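# Place folded umbrella flat inside storage box

## Task

Set the folded umbrella down so it lies flat on the floor of the storage box, clear of every wall; contact with the rim, or with the upper inner face of a wall close to the rim, may count as failure. The box has to stay at its original spot and orientation, neither rotated nor tilted. The result must hold without the robot supporting it, so open the gripper and withdraw the arm at the end.

## Robot and tools

Robot: one arm with six joints (waist, shoulder, elbow, wrist pitch, wrist yaw, wrist roll) and a two-finger parallel gripper. The fingers point along the gripper's own +x axis and close along its y axis. The reported hand point lies midway between the finger pads, about 3 to 4 cm short of the tips. The only camera is cam_wrist (672x504), mounted on the hand.

Scene frame: origin on the table surface under the arm base, +z up, +y to the left when facing along +x. Results report end_effector_position (m) and end_effector_quat_wxyz in this frame, plus linear and angular velocities, joint positions (rad) in base-to-hand order followed by the finger-pad gap (m), joint torques, and external torque estimates (outside push plus friction, error and held weight; one extra line per earlier action, up to four). The printed position can be off, more so at long reach. "Hand target" is the pose the controller is currently steering toward. grip_measured is the finger opening on the same scale as the command; while squeezing something hard it reads up to about 0.061 narrower than the pads really stand, and may carry a constant offset of about 1 mm. A "pose unreachable" line means the clearance check (which treats any base mount as arm) altered or refused the command. MOTOR HOT appears from 50 °C; at 95 °C an OVER-TEMPERATURE FAULT holds the arm, and if it does not cool the power drops and the arm goes limp. A TORQUE FAULT (contact torque reaching a joint's load limit: waist 17.6, shoulder 21.8, elbow 21.7, wrist pitch 5.74, wrist yaw 5.72, wrist roll 5.36 N m, held weight included) freezes the arm for 10 s and drops the rest of the call.

Row format (used by both motion tools): 7 numbers, each within [-1, 1], in the order dx, dy, dz, rx, ry, rz, opening. The first six are an offset, not a pose: a displacement of the gripper measured from its pose at the start of the action, expressed in the gripper's own axes. Scale: 1.0 equals 0.6 m for dx, dy, dz and 180 degrees for the rotation, where rx, ry, rz form a single rotation vector. opening is absolute, not an offset: +1 is fully open (0.088 m), about -0.80 is where empty fingers close, and values down to -1 add nothing more. Closing from fully open takes at least about 0.5 s. To keep hold of an object, command roughly 0.07 below the current grip_measured; smaller margins grip more gently. Pieces thinner than about 3 mm get proportionally less force.

execute_actions(actions): a list of actions run in order. Each action is a table of 1 to 15 rows, one row per 1/30 s step; a table with fewer rows repeats its final row to fill 15 steps (0.5 s). Every row in an action is an offset from the same start pose (the pose measured when that action began; for the first action of a call, the pose in the latest reported result), not from the row before. An empty list just returns state and images. Each step the command is clipped to within 70 mm and 16 degrees of the measured pose, so large offsets need several actions; after an action the arm continues at most to the last clipped pose. Position wins over orientation if both cannot be met.

move(target, speed, blocking): one row as target, its offsets taken from the pose in the last result that reported one; the opening is applied at the start. The gripper travels a straight path lasting 0.5 to 10 s (longer paths are cut at 10 s) at up to speed m/s (0.002 to 0.5, default 0.25; rotation capped at twice that in rad/s), turning the shorter way. It does not avoid obstacles and may lag, drift, or exceed speed near full arm extension. Faster contact and a target set deeper past the contact both mean harder pushes. The result adds a "move:" line: done (settled near target), off_target, moving, held, fault, plus limits such as paced (sent pose clipped) or held (a check blocked some steps, after which the arm may surge fast), and the remaining distance. With blocking=false you get a result after 0.5 s while the arm continues; poll with wait(0), and call wait or stop before sending new rows or moves.

wait(seconds): 0 to 10 s, the arm keeps its last command; returns early if a running move ends. stop(): brakes a running move (needs braking distance; fingers continue). zoom_image(camera, region): camera "cam_wrist", region [x0, y0, x1, y1] in pixels from the top-left, at most 504x504, taken from the latest image. show_instructions(): shows the reference images. finished_scene(scene): ends the given scene number irreversibly after the last command is held, and reports success.

Practical notes: joint friction can leave the gripper short or slightly tilted, and tiny moves may not register, so check pose and orientation after each move and correct tilt. Approach slowly near the umbrella and the box; lower the umbrella inside the box clear of the rim and walls, open, and lift away. Avoid dropping, slamming or shoving anything, do not shift or tip the box, and never knock anything off the table. Loose objects may occasionally get a small external nudge. Time keeps running while you compose replies, and the arm holds its last command meanwhile; holding loads heats motors.

Each tool is called after ">>>" in YAML: its name, and indented under it one key for each argument.

Reference images:

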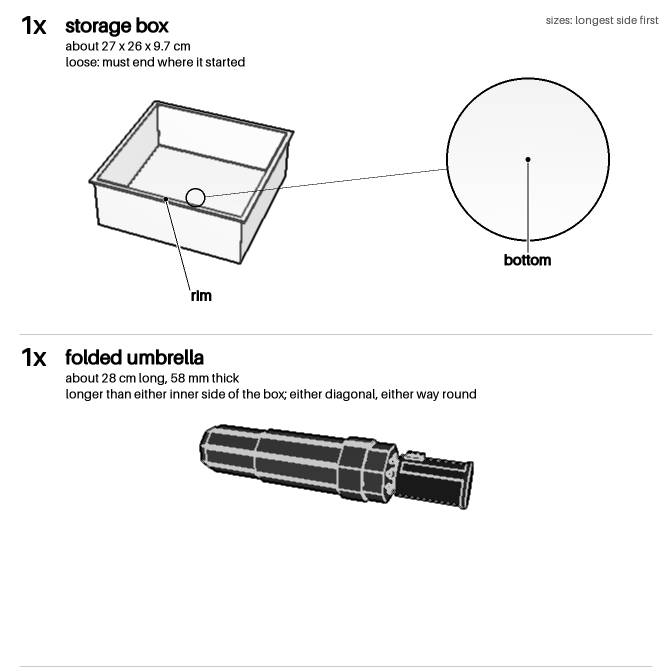

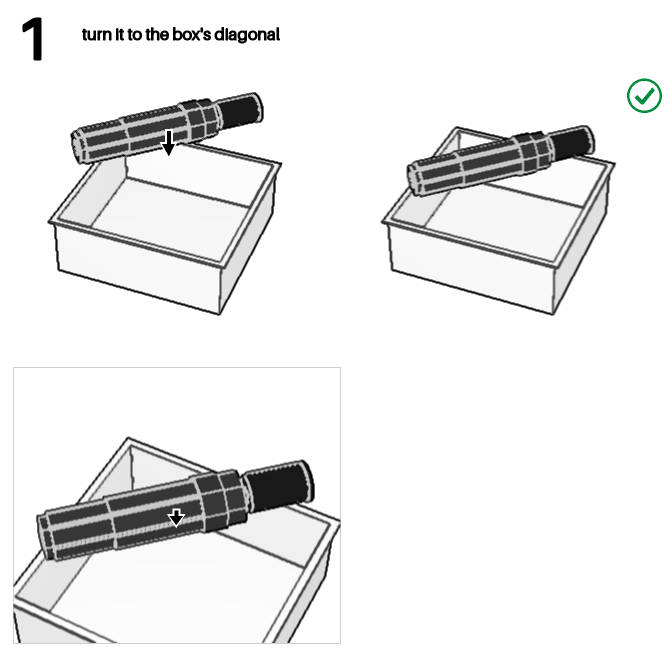

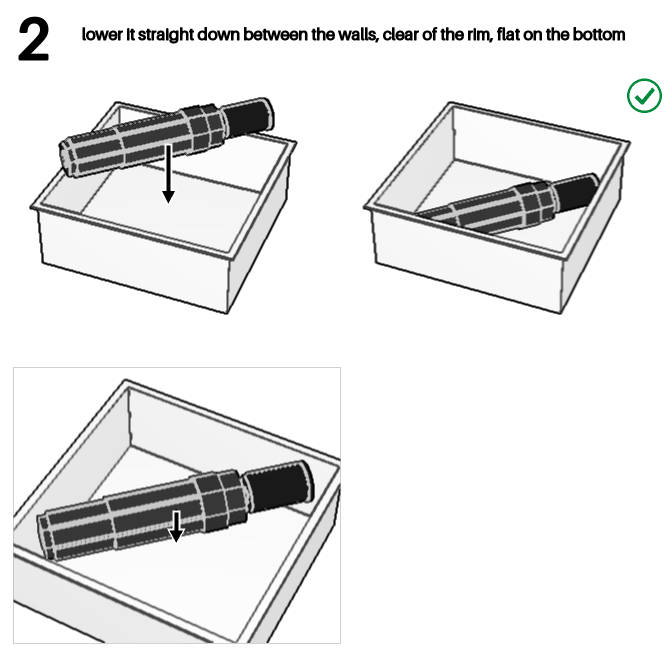

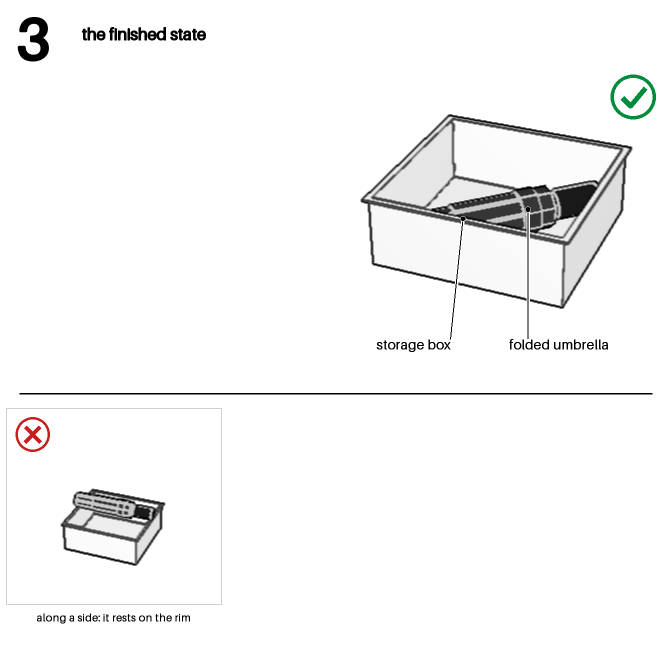

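## Session

>>> execute_actions:
  actions: []

Scene clock: 0.00 s.
end_effector_position=(+0.1089, +0.3427, +0.2697) grip_measured=+0.829 end_effector_quat_wxyz=(+0.807, -0.202, +0.392, +0.392) end_effector_velocity=(-0.001, -0.002, -0.003) end_effector_angular_velocity=(-0.020, -0.003, +0.019)
Joint positions: [ 1.337  1.327  1.042 -0.604  0.327  0.38   0.08 ]
Joint velocities: [-0.002  0.002 -0.002 -0.007 -0.007 -0.022  0.   ]
Joint torques (N m, as the arm reports them, + toward a larger angle): no reading
External joint torques (N m, as the arm's controller estimates them; a push from outside toward a larger angle lowers the number): no reading
Motor temperatures (°C, as the motors report them): [26 26 24 26 25 24]
Heat: hottest waist 26 °C (+0.0 °C/min).
Hand target: +0.109, +0.343, +0.270; +0.807, -0.202, +0.392, +0.392

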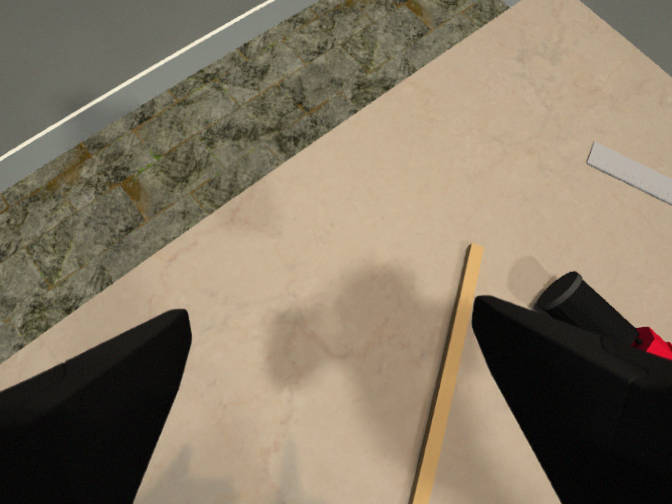

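>>> move:
  target: [-0.187,-0.365,-0.035,0.176,0.004,-0.136,1]

Scene clock: 10.90 s.
end_effector_position=(+0.2281, +0.1425, +0.3421) grip_measured=+0.989 end_effector_quat_wxyz=(+0.889, -0.057, +0.445, +0.090) end_effector_velocity=(-0.004, -0.000, -0.003) end_effector_angular_velocity=(-0.003, +0.033, +0.025)
Joint positions: [ 0.58   1.015  1.125 -1.021  0.237  0.374  0.087]
Joint velocities: [-0.012  0.002  0.002 -0.022 -0.037 -0.022  0.   ]
Joint torques (N m, as the arm reports them, + toward a larger angle): [-0.45 -3.14  8.16  0.92  0.05 -0.04]
External joint torques (N m, as the arm's controller estimates them; a push from outside toward a larger angle lowers the number): [-0.33 -0.25  1.79 -0.31 -0.11 -0.04]
Motor temperatures (°C, as the motors report them): [26 27 25 27 25 24]
Heat: hottest shoulder 27 °C (+5.5 °C/min).
Hand target: +0.229, +0.143, +0.347; +0.891, -0.054, +0.441, +0.093
Off the commanded pose: 0.008 m, 1 deg.
move: done
camera_calibration (this result's frames):
cam_wrist: T_world_to_cam=[[0.132066, -0.989524, 0.058315, 0.0919065], [-0.946437, -0.143366, -0.289316, 0.365073], [0.294646, -0.0169826, -0.955456, 0.339487], [0, 0, 0, 1]] pos_world=[0.233353, 0.149048, 0.424627]

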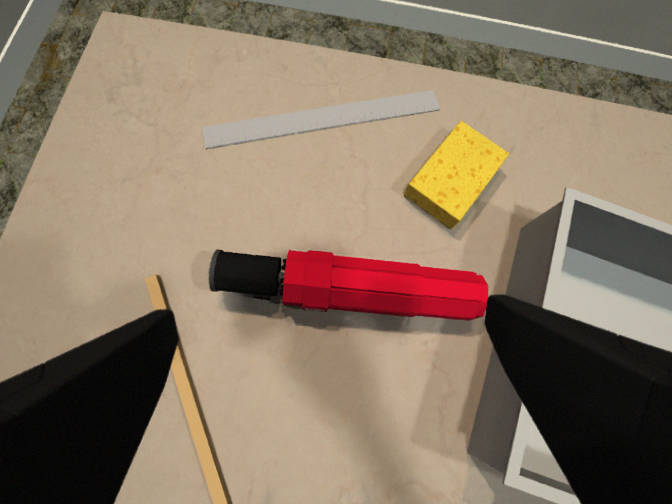

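>>> move:
  target: [-0.224,-0.374,-0.145,0.178,-0.04,-0.133,1]

Scene clock: 30.97 s.
end_effector_position=(+0.1293, -0.1058, +0.3965) grip_measured=+0.989 end_effector_quat_wxyz=(+0.893, +0.116, +0.380, -0.211) end_effector_velocity=(-0.002, -0.000, -0.002) end_effector_angular_velocity=(+0.018, +0.006, +0.001)
Joint positions: [-1.421  0.892  1.221 -1.435 -0.623 -0.658  0.087]
Joint velocities: [-0.017  0.012  0.002 -0.022 -0.007 -0.022 -0.   ]
Joint torques (N m, as the arm reports them, + toward a larger angle): [-0.56  0.19  6.84  0.77 -0.41 -0.01]
External joint torques (N m, as the arm's controller estimates them; a push from outside toward a larger angle lowers the number): [-0.44  0.38  1.52 -0.31 -0.06 -0.02]
Motor temperatures (°C, as the motors report them): [26 27 28 28 25 24]
Heat: hottest elbow 28 °C (+3.9 °C/min).
Hand target: +0.129, -0.106, +0.400; +0.894, +0.114, +0.378, -0.211
Off the commanded pose: 0.007 m, 2 deg.
move: done
camera_calibration (this result's frames):
cam_wrist: T_world_to_cam=[[-0.538562, -0.842353, -0.0198251, -0.0106348], [-0.771013, 0.502167, -0.391622, 0.337829], [0.33984, -0.195627, -0.919912, 0.377483], [0, 0, 0, 1]] pos_world=[0.126459, -0.104759, 0.479342]

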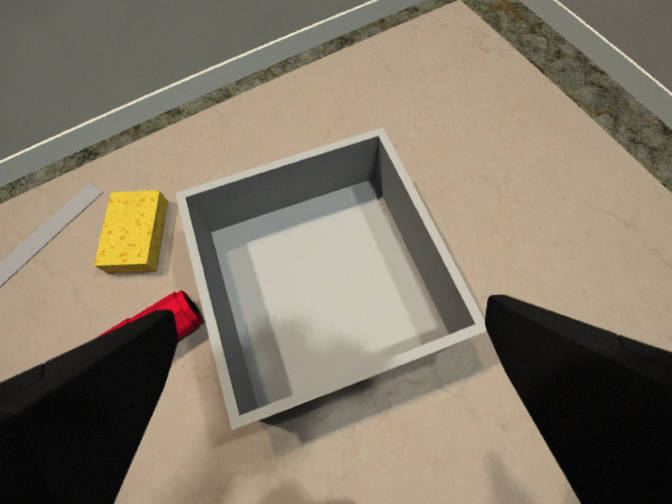

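>>> move:
  target: [0.327,0.47,-0.163,0.307,0.211,-0.137,1]

Scene clock: 50.93 s.
end_effector_position=(+0.3166, +0.1168, +0.2012) grip_measured=+0.989 end_effector_quat_wxyz=(+0.518, +0.480, +0.509, -0.493) end_effector_velocity=(-0.007, +0.002, -0.003) end_effector_angular_velocity=(+0.011, +0.037, +0.007)
Joint positions: [ 0.241  1.765  1.372 -1.126 -0.048  1.831  0.087]
Joint velocities: [ 0.002  0.007 -0.002 -0.022 -0.022 -0.007 -0.   ]
Joint torques (N m, as the arm reports them, + toward a larger angle): [-0.2  -6.15  6.99  0.07 -0.1   0.13]
External joint torques (N m, as the arm's controller estimates them; a push from outside toward a larger angle lowers the number): [ 0.28  1.17  1.57 -0.16 -0.16  0.13]
Motor temperatures (°C, as the motors report them): [26 27 29 28 25 24]
Heat: hottest elbow 29 °C (+3.5 °C/min).
Hand target: +0.319, +0.119, +0.200; +0.516, +0.480, +0.510, -0.493
Off the commanded pose: 0.008 m, 1 deg.
move: done
camera_calibration (this result's frames):
cam_wrist: T_world_to_cam=[[-0.996618, -0.00943639, 0.0816342, 0.301207], [0.0170738, 0.947931, 0.318018, -0.15038], [-0.0803845, 0.318336, -0.944564, 0.255745], [0, 0, 0, 1]] pos_world=[0.323314, 0.0639794, 0.264803]

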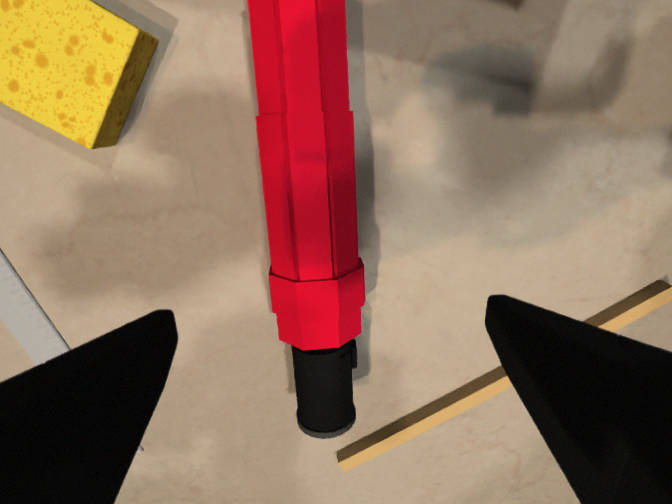

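>>> move:
  target: [0.26,0.008,-0.02,0,0,0,1]
  speed: 0.1

>>> move:
  target: [0,0,0,0,0,0,0.2]

Scene clock: 60.17 s.
end_effector_position=(+0.3256, +0.1281, +0.0520) grip_measured=+0.989 end_effector_quat_wxyz=(+0.520, +0.486, +0.507, -0.486) end_effector_velocity=(-0.001, -0.002, +0.000) end_effector_angular_velocity=(+0.004, +0.009, -0.015)
Joint positions: [ 0.293  2.056  1.124 -0.566 -0.048  1.883  0.087]
Joint velocities: [-0.007 -0.002 -0.002 -0.007 -0.007  0.007 -0.   ]
Joint torques (N m, as the arm reports them, + toward a larger angle): [-0.19 -6.86  3.4   0.24  0.17  0.1 ]
External joint torques (N m, as the arm's controller estimates them; a push from outside toward a larger angle lowers the number): [ 0.46  1.34 -0.84 -0.04  0.1   0.1 ]
Motor temperatures (°C, as the motors report them): [26 28 29 27 25 24]
Heat: hottest elbow 29 °C (+3.0 °C/min).
Hand target: +0.321, +0.127, +0.046; +0.518, +0.480, +0.509, -0.493
Off the commanded pose: 0.009 m, 1 deg.
move: off_target
camera_calibration (this result's frames):
cam_wrist: T_world_to_cam=[[-0.997909, -0.0106552, 0.0637578, 0.323976], [0.010832, 0.944812, 0.327434, -0.111844], [-0.0637281, 0.32744, -0.94272, 0.105166], [0, 0, 0, 1]] pos_world=[0.331212, 0.0746877, 0.115108]

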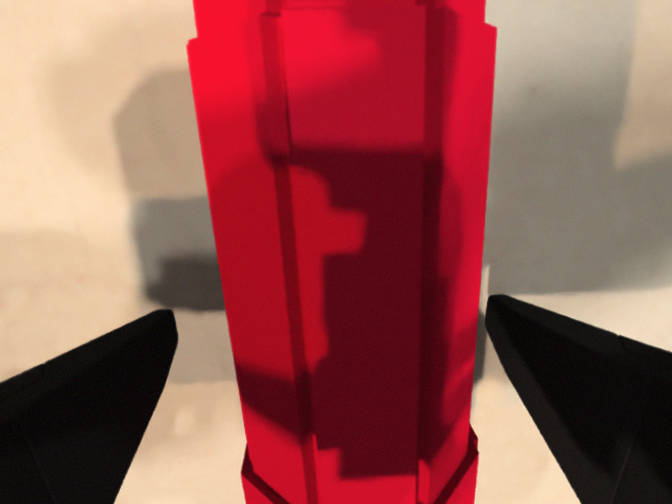

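Scene clock: 60.77 s.
end_effector_position=(+0.3253, +0.1281, +0.0520) grip_measured=+0.207 end_effector_quat_wxyz=(+0.520, +0.486, +0.507, -0.486) end_effector_velocity=(-0.004, +0.001, -0.001) end_effector_angular_velocity=(+0.016, +0.019, -0.010)
Joint positions: [ 0.293  2.056  1.124 -0.567 -0.048  1.883  0.049]
Joint velocities: [-0.002  0.002 -0.002 -0.007 -0.022  0.007 -0.001]
Joint torques (N m, as the arm reports them, + toward a larger angle): [-0.57 -8.31  4.32  0.19  0.07  0.  ]
External joint torques (N m, as the arm's controller estimates them; a push from outside toward a larger angle lowers the number): [-0.02 -0.2   0.13 -0.07  0.01  0.  ]
Motor temperatures (°C, as the motors report them): [26 28 29 27 25 24]
Heat: hottest elbow 29 °C (+3.0 °C/min).
Hand target: +0.326, +0.128, +0.052; +0.520, +0.487, +0.507, -0.486
Off the commanded pose: 0.000 m, 0 deg.
move: done
camera_calibration (this result's frames):
cam_wrist: T_world_to_cam=[[-0.997809, -0.010548, 0.0653151, 0.323518], [0.0114321, 0.944873, 0.327238, -0.11197], [-0.0651661, 0.327268, -0.942682, 0.105651], [0, 0, 0, 1]] pos_world=[0.330974, 0.0746334, 0.115105]

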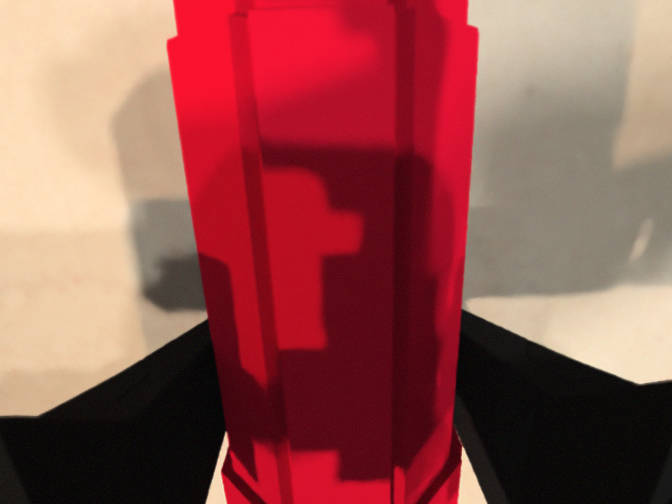

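A bit high; regrip lower.

>>> move:
  target: [0,0,0,0,0,0,0.5]

>>> move:
  target: [0.03,0,0,0,0,0,0.5]
  speed: 0.03

>>> move:
  target: [0,0,0,0,0,0,0.1]

>>> move:
  target: [-0.27,0,0,0,0,0,0.1]
  speed: 0.12

Scene clock: 66.93 s.
end_effector_position=(+0.3253, +0.1281, +0.0520) grip_measured=+0.497 end_effector_quat_wxyz=(+0.520, +0.486, +0.507, -0.486) end_effector_velocity=(-0.001, -0.003, +0.000) end_effector_angular_velocity=(-0.010, +0.004, +0.019)
Joint positions: [ 0.293  2.056  1.124 -0.567 -0.048  1.883  0.063]
Joint velocities: [-0.002 -0.002 -0.002 -0.007  0.007 -0.022  0.   ]
Joint torques (N m, as the arm reports them, + toward a larger angle): [-0.52 -8.41  4.48  0.08  0.06  0.01]
External joint torques (N m, as the arm's controller estimates them; a push from outside toward a larger angle lowers the number): [ 0.05 -0.27  0.28 -0.19 -0.01  0.02]
Motor temperatures (°C, as the motors report them): [26 29 29 27 25 24]
Heat: hottest shoulder 29 °C (+2.0 °C/min).
Hand target: +0.325, +0.128, +0.052; +0.520, +0.486, +0.507, -0.486
Off the commanded pose: 0.000 m, 0 deg.
move: done
camera_calibration (this result's frames):
cam_wrist: T_world_to_cam=[[-0.997809, -0.010548, 0.0653151, 0.323518], [0.0114321, 0.944873, 0.327238, -0.11197], [-0.0651661, 0.327268, -0.942682, 0.105651], [0, 0, 0, 1]] pos_world=[0.330974, 0.0746334, 0.115105]

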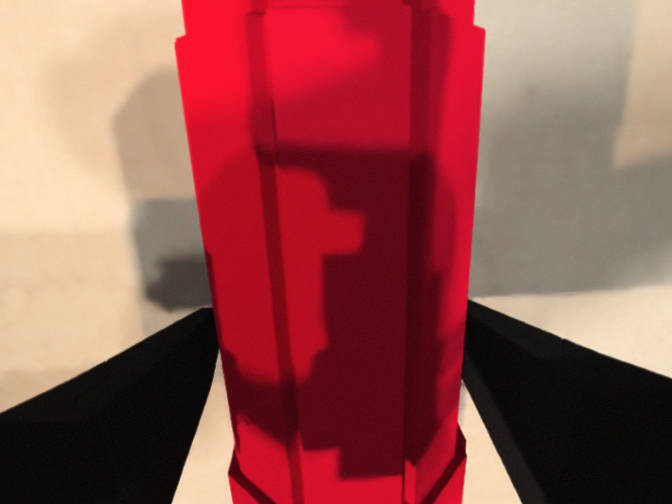

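Scene clock: 67.80 s.
end_effector_position=(+0.3309, +0.1295, +0.0416) grip_measured=+0.497 end_effector_quat_wxyz=(+0.523, +0.492, +0.504, -0.479) end_effector_velocity=(-0.002, +0.002, +0.002) end_effector_angular_velocity=(+0.019, +0.010, +0.020)
Joint positions: [ 0.293  2.087  1.122 -0.513 -0.048  1.883  0.063]
Joint velocities: [-0.002 -0.007 -0.002 -0.007 -0.022 -0.022  0.   ]
Joint torques (N m, as the arm reports them, + toward a larger angle): [-0.22 -6.74  3.21  0.49  0.06  0.09]
External joint torques (N m, as the arm's controller estimates them; a push from outside toward a larger angle lowers the number): [ 0.34  1.58 -0.97  0.17 -0.01  0.09]
Motor temperatures (°C, as the motors report them): [26 29 29 27 25 24]
Heat: hottest shoulder 29 °C (+2.0 °C/min).
Hand target: +0.325, +0.128, +0.034; +0.520, +0.486, +0.507, -0.486
Off the commanded pose: 0.010 m, 1 deg.
move: off_target
camera_calibration (this result's frames):
cam_wrist: T_world_to_cam=[[-0.998883, -0.0119326, 0.0457099, 0.331194], [0.00404806, 0.942397, 0.334473, -0.107547], [-0.047068, 0.334285, -0.941296, 0.088815], [0, 0, 0, 1]] pos_world=[0.335439, 0.0756143, 0.104434]

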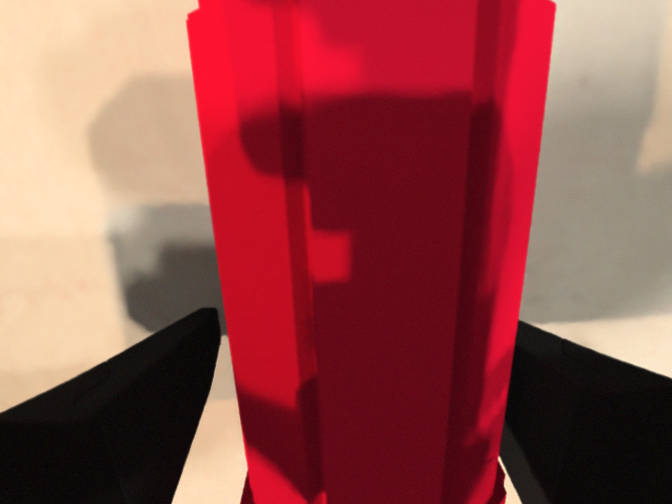

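Scene clock: 68.33 s.
end_effector_position=(+0.3298, +0.1295, +0.0415) grip_measured=+0.113 end_effector_quat_wxyz=(+0.522, +0.491, +0.505, -0.481) end_effector_velocity=(+0.000, +0.001, +0.003) end_effector_angular_velocity=(+0.007, +0.000, +0.005)
Joint positions: [ 0.293  2.087  1.122 -0.518 -0.05   1.883  0.045]
Joint velocities: [-0.002 -0.007  0.002 -0.007 -0.007 -0.007 -0.001]
Joint torques (N m, as the arm reports them, + toward a larger angle): [-0.55 -8.47  4.26  0.44  0.11  0.  ]
External joint torques (N m, as the arm's controller estimates them; a push from outside toward a larger angle lowers the number): [ 0.03 -0.15  0.09  0.13  0.04  0.  ]
Motor temperatures (°C, as the motors report them): [26 29 29 27 25 24]
Heat: hottest shoulder 29 °C (+2.0 °C/min).
Hand target: +0.331, +0.130, +0.042; +0.523, +0.492, +0.504, -0.479
Off the commanded pose: 0.001 m, 0 deg.
move: done
camera_calibration (this result's frames):
cam_wrist: T_world_to_cam=[[-0.998631, -0.0120162, 0.0509084, 0.329765], [0.00569255, 0.942509, 0.334131, -0.108026], [-0.0519967, 0.333964, -0.941151, 0.0904006], [0, 0, 0, 1]] pos_world=[0.334629, 0.0755877, 0.104388]

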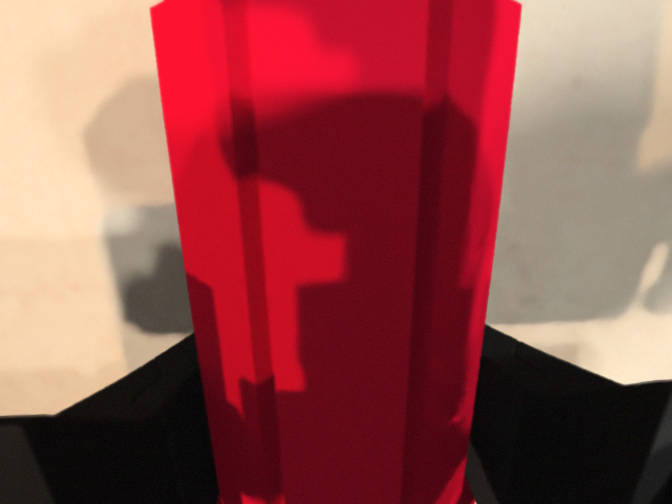

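Scene clock: 70.07 s.
end_effector_position=(+0.3197, +0.1279, +0.1921) grip_measured=+0.112 end_effector_quat_wxyz=(+0.517, +0.480, +0.510, -0.492) end_effector_velocity=(-0.002, -0.002, -0.001) end_effector_angular_velocity=(+0.003, +0.013, -0.001)
Joint positions: [ 0.27   1.797  1.377 -1.099 -0.05   1.859  0.044]
Joint velocities: [-0.007  0.002 -0.002 -0.007 -0.007 -0.007 -0.   ]
Joint torques (N m, as the arm reports them, + toward a larger angle): [-0.85 -9.85  7.73 -0.12 -0.02 -0.04]
External joint torques (N m, as the arm's controller estimates them; a push from outside toward a larger angle lowers the number): [-0.24 -2.27  2.23 -0.38 -0.1  -0.04]
Motor temperatures (°C, as the motors report them): [26 30 29 27 25 24]
Heat: hottest shoulder 30 °C (+3.0 °C/min).
Hand target: +0.325, +0.129, +0.203; +0.522, +0.491, +0.505, -0.481
Off the commanded pose: 0.013 m, 2 deg.
move: off_target
camera_calibration (this result's frames):
cam_wrist: T_world_to_cam=[[-0.996483, -0.0108024, 0.0830917, 0.305012], [0.0165277, 0.946832, 0.321304, -0.158344], [-0.0821448, 0.321547, -0.943324, 0.243766], [0, 0, 0, 1]] pos_world=[0.32658, 0.0748374, 0.255483]

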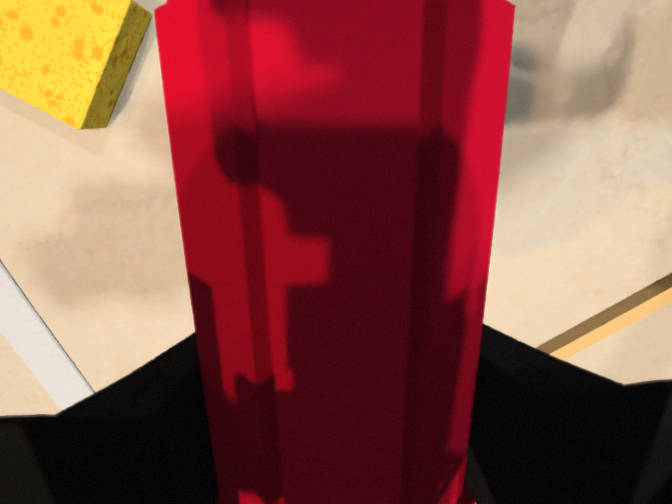

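>>> move:
  target: [-0.03,-0.115,0.475,-0.164,0,0,0.0]
  speed: 0.15

Scene clock: 79.93 s.
end_effector_position=(+0.2626, -0.1543, +0.2090) grip_measured=+0.060 end_effector_quat_wxyz=(+0.614, +0.335, +0.626, -0.344) end_effector_velocity=(-0.002, -0.001, +0.001) end_effector_angular_velocity=(-0.004, +0.006, +0.019)
Joint positions: [-0.668  1.748  1.282 -1.137 -0.077  0.404  0.042]
Joint velocities: [-0.002 -0.002  0.002 -0.007  0.007 -0.022  0.   ]
Joint torques (N m, as the arm reports them, + toward a larger angle): [-0.9  -6.51  8.1   0.   -0.05 -0.09]
External joint torques (N m, as the arm's controller estimates them; a push from outside toward a larger angle lowers the number): [-0.21  0.23  2.54 -0.31 -0.08 -0.09]
Motor temperatures (°C, as the motors report them): [26 32 29 27 25 24]
Heat: hottest shoulder 32 °C (+5.1 °C/min).
Hand target: +0.267, -0.157, +0.213; +0.619, +0.336, +0.622, -0.343
Off the commanded pose: 0.010 m, 1 deg.
move: off_target
camera_calibration (this result's frames):
cam_wrist: T_world_to_cam=[[-0.860332, -0.500514, 0.0965137, 0.12949], [-0.442324, 0.827153, 0.346652, 0.2011], [-0.253336, 0.255546, -0.933015, 0.378359], [0, 0, 0, 1]] pos_world=[0.296208, -0.198217, 0.270806]

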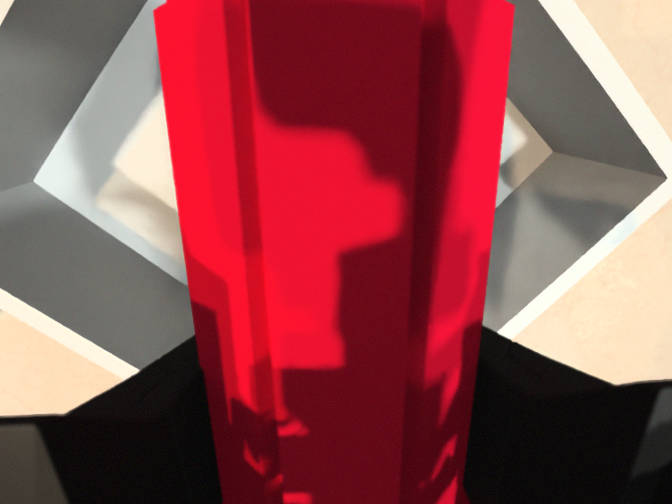

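>>> move:
  target: [0.1,0.004,0.018,0,0,0,0.0]
  speed: 0.06

Scene clock: 94.97 s.
end_effector_position=(+0.2707, -0.1635, +0.1520) grip_measured=+0.060 end_effector_quat_wxyz=(+0.617, +0.335, +0.624, -0.344) end_effector_velocity=(+0.000, -0.002, +0.000) end_effector_angular_velocity=(+0.002, -0.011, +0.001)
Joint positions: [-0.661  1.852  1.172 -0.914 -0.077  0.41   0.042]
Joint velocities: [-0.007 -0.002 -0.002  0.007 -0.007 -0.007 -0.   ]
Joint torques (N m, as the arm reports them, + toward a larger angle): [-0.46 -6.93  4.81  0.28  0.01  0.11]
External joint torques (N m, as the arm's controller estimates them; a push from outside toward a larger angle lowers the number): [ 0.29  0.28 -0.43 -0.04 -0.02  0.11]
Motor temperatures (°C, as the motors report them): [26 32 30 27 25 24]
Heat: hottest shoulder 32 °C (+4.1 °C/min).
Hand target: +0.270, -0.162, +0.149; +0.614, +0.335, +0.626, -0.344
Off the commanded pose: 0.004 m, 0 deg.
move: done
camera_calibration (this result's frames):
cam_wrist: T_world_to_cam=[[-0.860589, -0.500718, 0.0931014, 0.137923], [-0.445265, 0.828448, 0.339726, 0.234162], [-0.247237, 0.25091, -0.935905, 0.327637], [0, 0, 0, 1]] pos_world=[0.303963, -0.207138, 0.214246]

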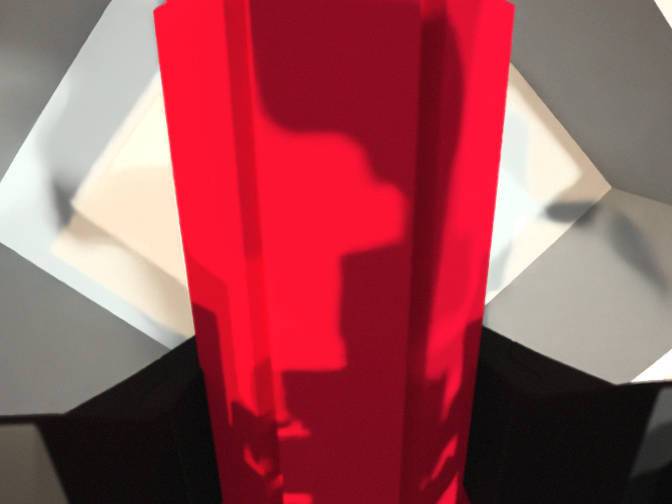

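>>> move:
  target: [0.175,0.002,0.002,0,0,0,0.0]
  speed: 0.05

Scene clock: 105.60 s.
end_effector_position=(+0.2737, -0.1665, +0.0504) grip_measured=+0.060 end_effector_quat_wxyz=(+0.621, +0.334, +0.620, -0.344) end_effector_velocity=(-0.003, -0.000, +0.000) end_effector_angular_velocity=(-0.002, +0.010, +0.004)
Joint positions: [-0.635  2.086  1.025 -0.521 -0.077  0.436  0.042]
Joint velocities: [-0.002 -0.002 -0.002 -0.007  0.007 -0.007  0.   ]
Joint torques (N m, as the arm reports them, + toward a larger angle): [-0.47 -7.    3.68  0.28  0.02  0.11]
External joint torques (N m, as the arm's controller estimates them; a push from outside toward a larger angle lowers the number): [ 0.3   0.69 -0.38 -0.04 -0.01  0.11]
Motor temperatures (°C, as the motors report them): [26 32 30 27 25 24]
Heat: hottest shoulder 32 °C (+3.0 °C/min).
Hand target: +0.272, -0.165, +0.048; +0.617, +0.335, +0.623, -0.344
Off the commanded pose: 0.005 m, 1 deg.
move: done
camera_calibration (this result's frames):
cam_wrist: T_world_to_cam=[[-0.861015, -0.500682, 0.0892832, 0.148727], [-0.448281, 0.830058, 0.331734, 0.27394], [-0.240204, 0.245604, -0.939138, 0.231381], [0, 0, 0, 1]] pos_world=[0.306437, -0.209749, 0.113145]

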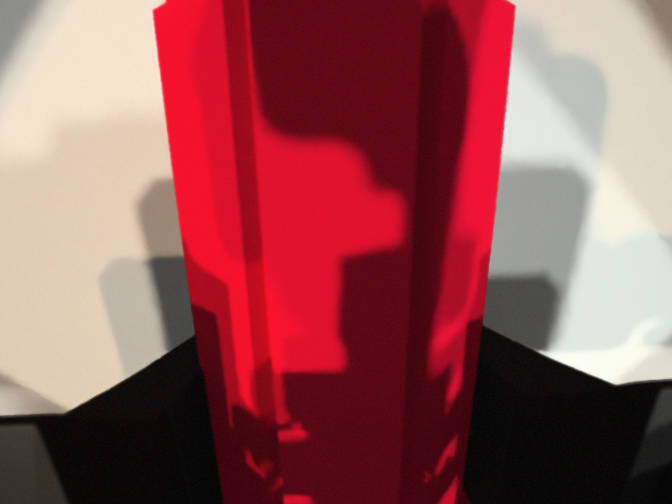

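>>> move:
  target: [0,0,0,0,0,0,0.8]

>>> move:
  target: [-0.4,0,0,0,-0.06,0,0.8]
  speed: 0.15

Scene clock: 108.97 s.
end_effector_position=(+0.2737, -0.1665, +0.0504) grip_measured=+0.796 end_effector_quat_wxyz=(+0.621, +0.334, +0.620, -0.344) end_effector_velocity=(-0.003, +0.002, -0.000) end_effector_angular_velocity=(+0.013, +0.006, +0.004)
Joint positions: [-0.635  2.086  1.025 -0.521 -0.077  0.436  0.078]
Joint velocities: [-0.002 -0.002 -0.007 -0.007 -0.007 -0.007  0.   ]
Joint torques (N m, as the arm reports them, + toward a larger angle): [-0.65 -7.84  4.29  0.12  0.02  0.02]
External joint torques (N m, as the arm's controller estimates them; a push from outside toward a larger angle lowers the number): [ 0.1  -0.16  0.23 -0.21  0.    0.02]
Motor temperatures (°C, as the motors report them): [26 32 30 27 25 24]
Heat: hottest shoulder 32 °C (+3.0 °C/min).
Hand target: +0.274, -0.167, +0.050; +0.621, +0.334, +0.620, -0.344
Off the commanded pose: 0.000 m, 0 deg.
move: done
camera_calibration (this result's frames):
cam_wrist: T_world_to_cam=[[-0.861015, -0.500682, 0.0892832, 0.148727], [-0.448281, 0.830058, 0.331734, 0.27394], [-0.240204, 0.245604, -0.939138, 0.231381], [0, 0, 0, 1]] pos_world=[0.306437, -0.209749, 0.113145]

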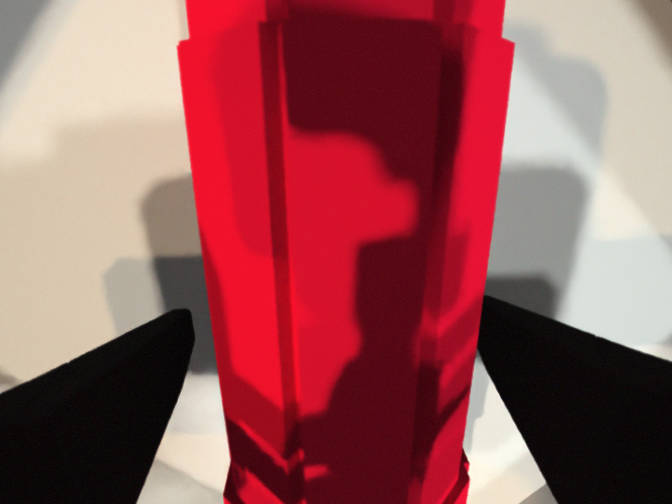

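Scene clock: 110.97 s.
end_effector_position=(+0.2727, -0.1621, +0.2839) grip_measured=+0.797 end_effector_quat_wxyz=(+0.671, +0.303, +0.565, -0.372) end_effector_velocity=(-0.002, +0.004, +0.002) end_effector_angular_velocity=(+0.011, +0.010, +0.024)
Joint positions: [-0.657  1.632  1.442 -1.237 -0.004  0.421  0.078]
Joint velocities: [ 0.002 -0.002  0.007 -0.022 -0.007 -0.022  0.   ]
Joint torques (N m, as the arm reports them, + toward a larger angle): [-0.9  -7.18  7.65  0.21  0.18 -0.09]
External joint torques (N m, as the arm's controller estimates them; a push from outside toward a larger angle lowers the number): [-0.29 -0.86  1.7  -0.39  0.11 -0.09]
Motor temperatures (°C, as the motors report them): [26 32 30 27 25 24]
Heat: hottest shoulder 32 °C (+3.0 °C/min).
Hand target: +0.273, -0.164, +0.289; +0.676, +0.301, +0.559, -0.374
Off the commanded pose: 0.007 m, 1 deg.
move: done
camera_calibration (this result's frames):
cam_wrist: T_world_to_cam=[[-0.868005, -0.489625, 0.0826774, 0.134827], [-0.472638, 0.865715, 0.164773, 0.252185], [-0.152252, 0.103947, -0.98286, 0.414809], [0, 0, 0, 1]] pos_world=[0.299379, -0.195424, 0.354999]

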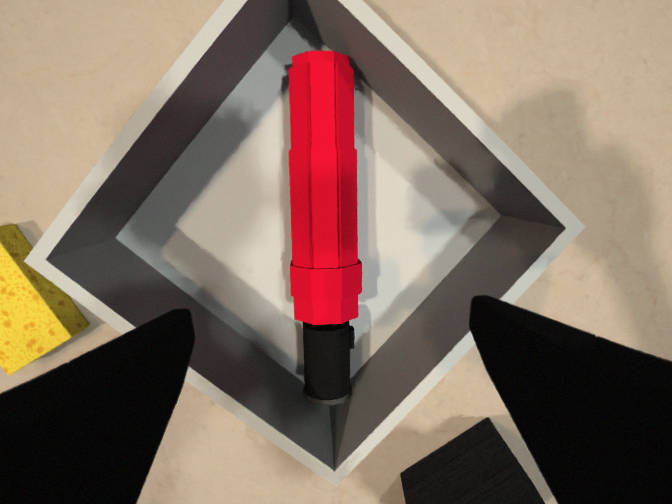

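>>> finished_scene:
  scene: 1

The scene is finished: the task was done.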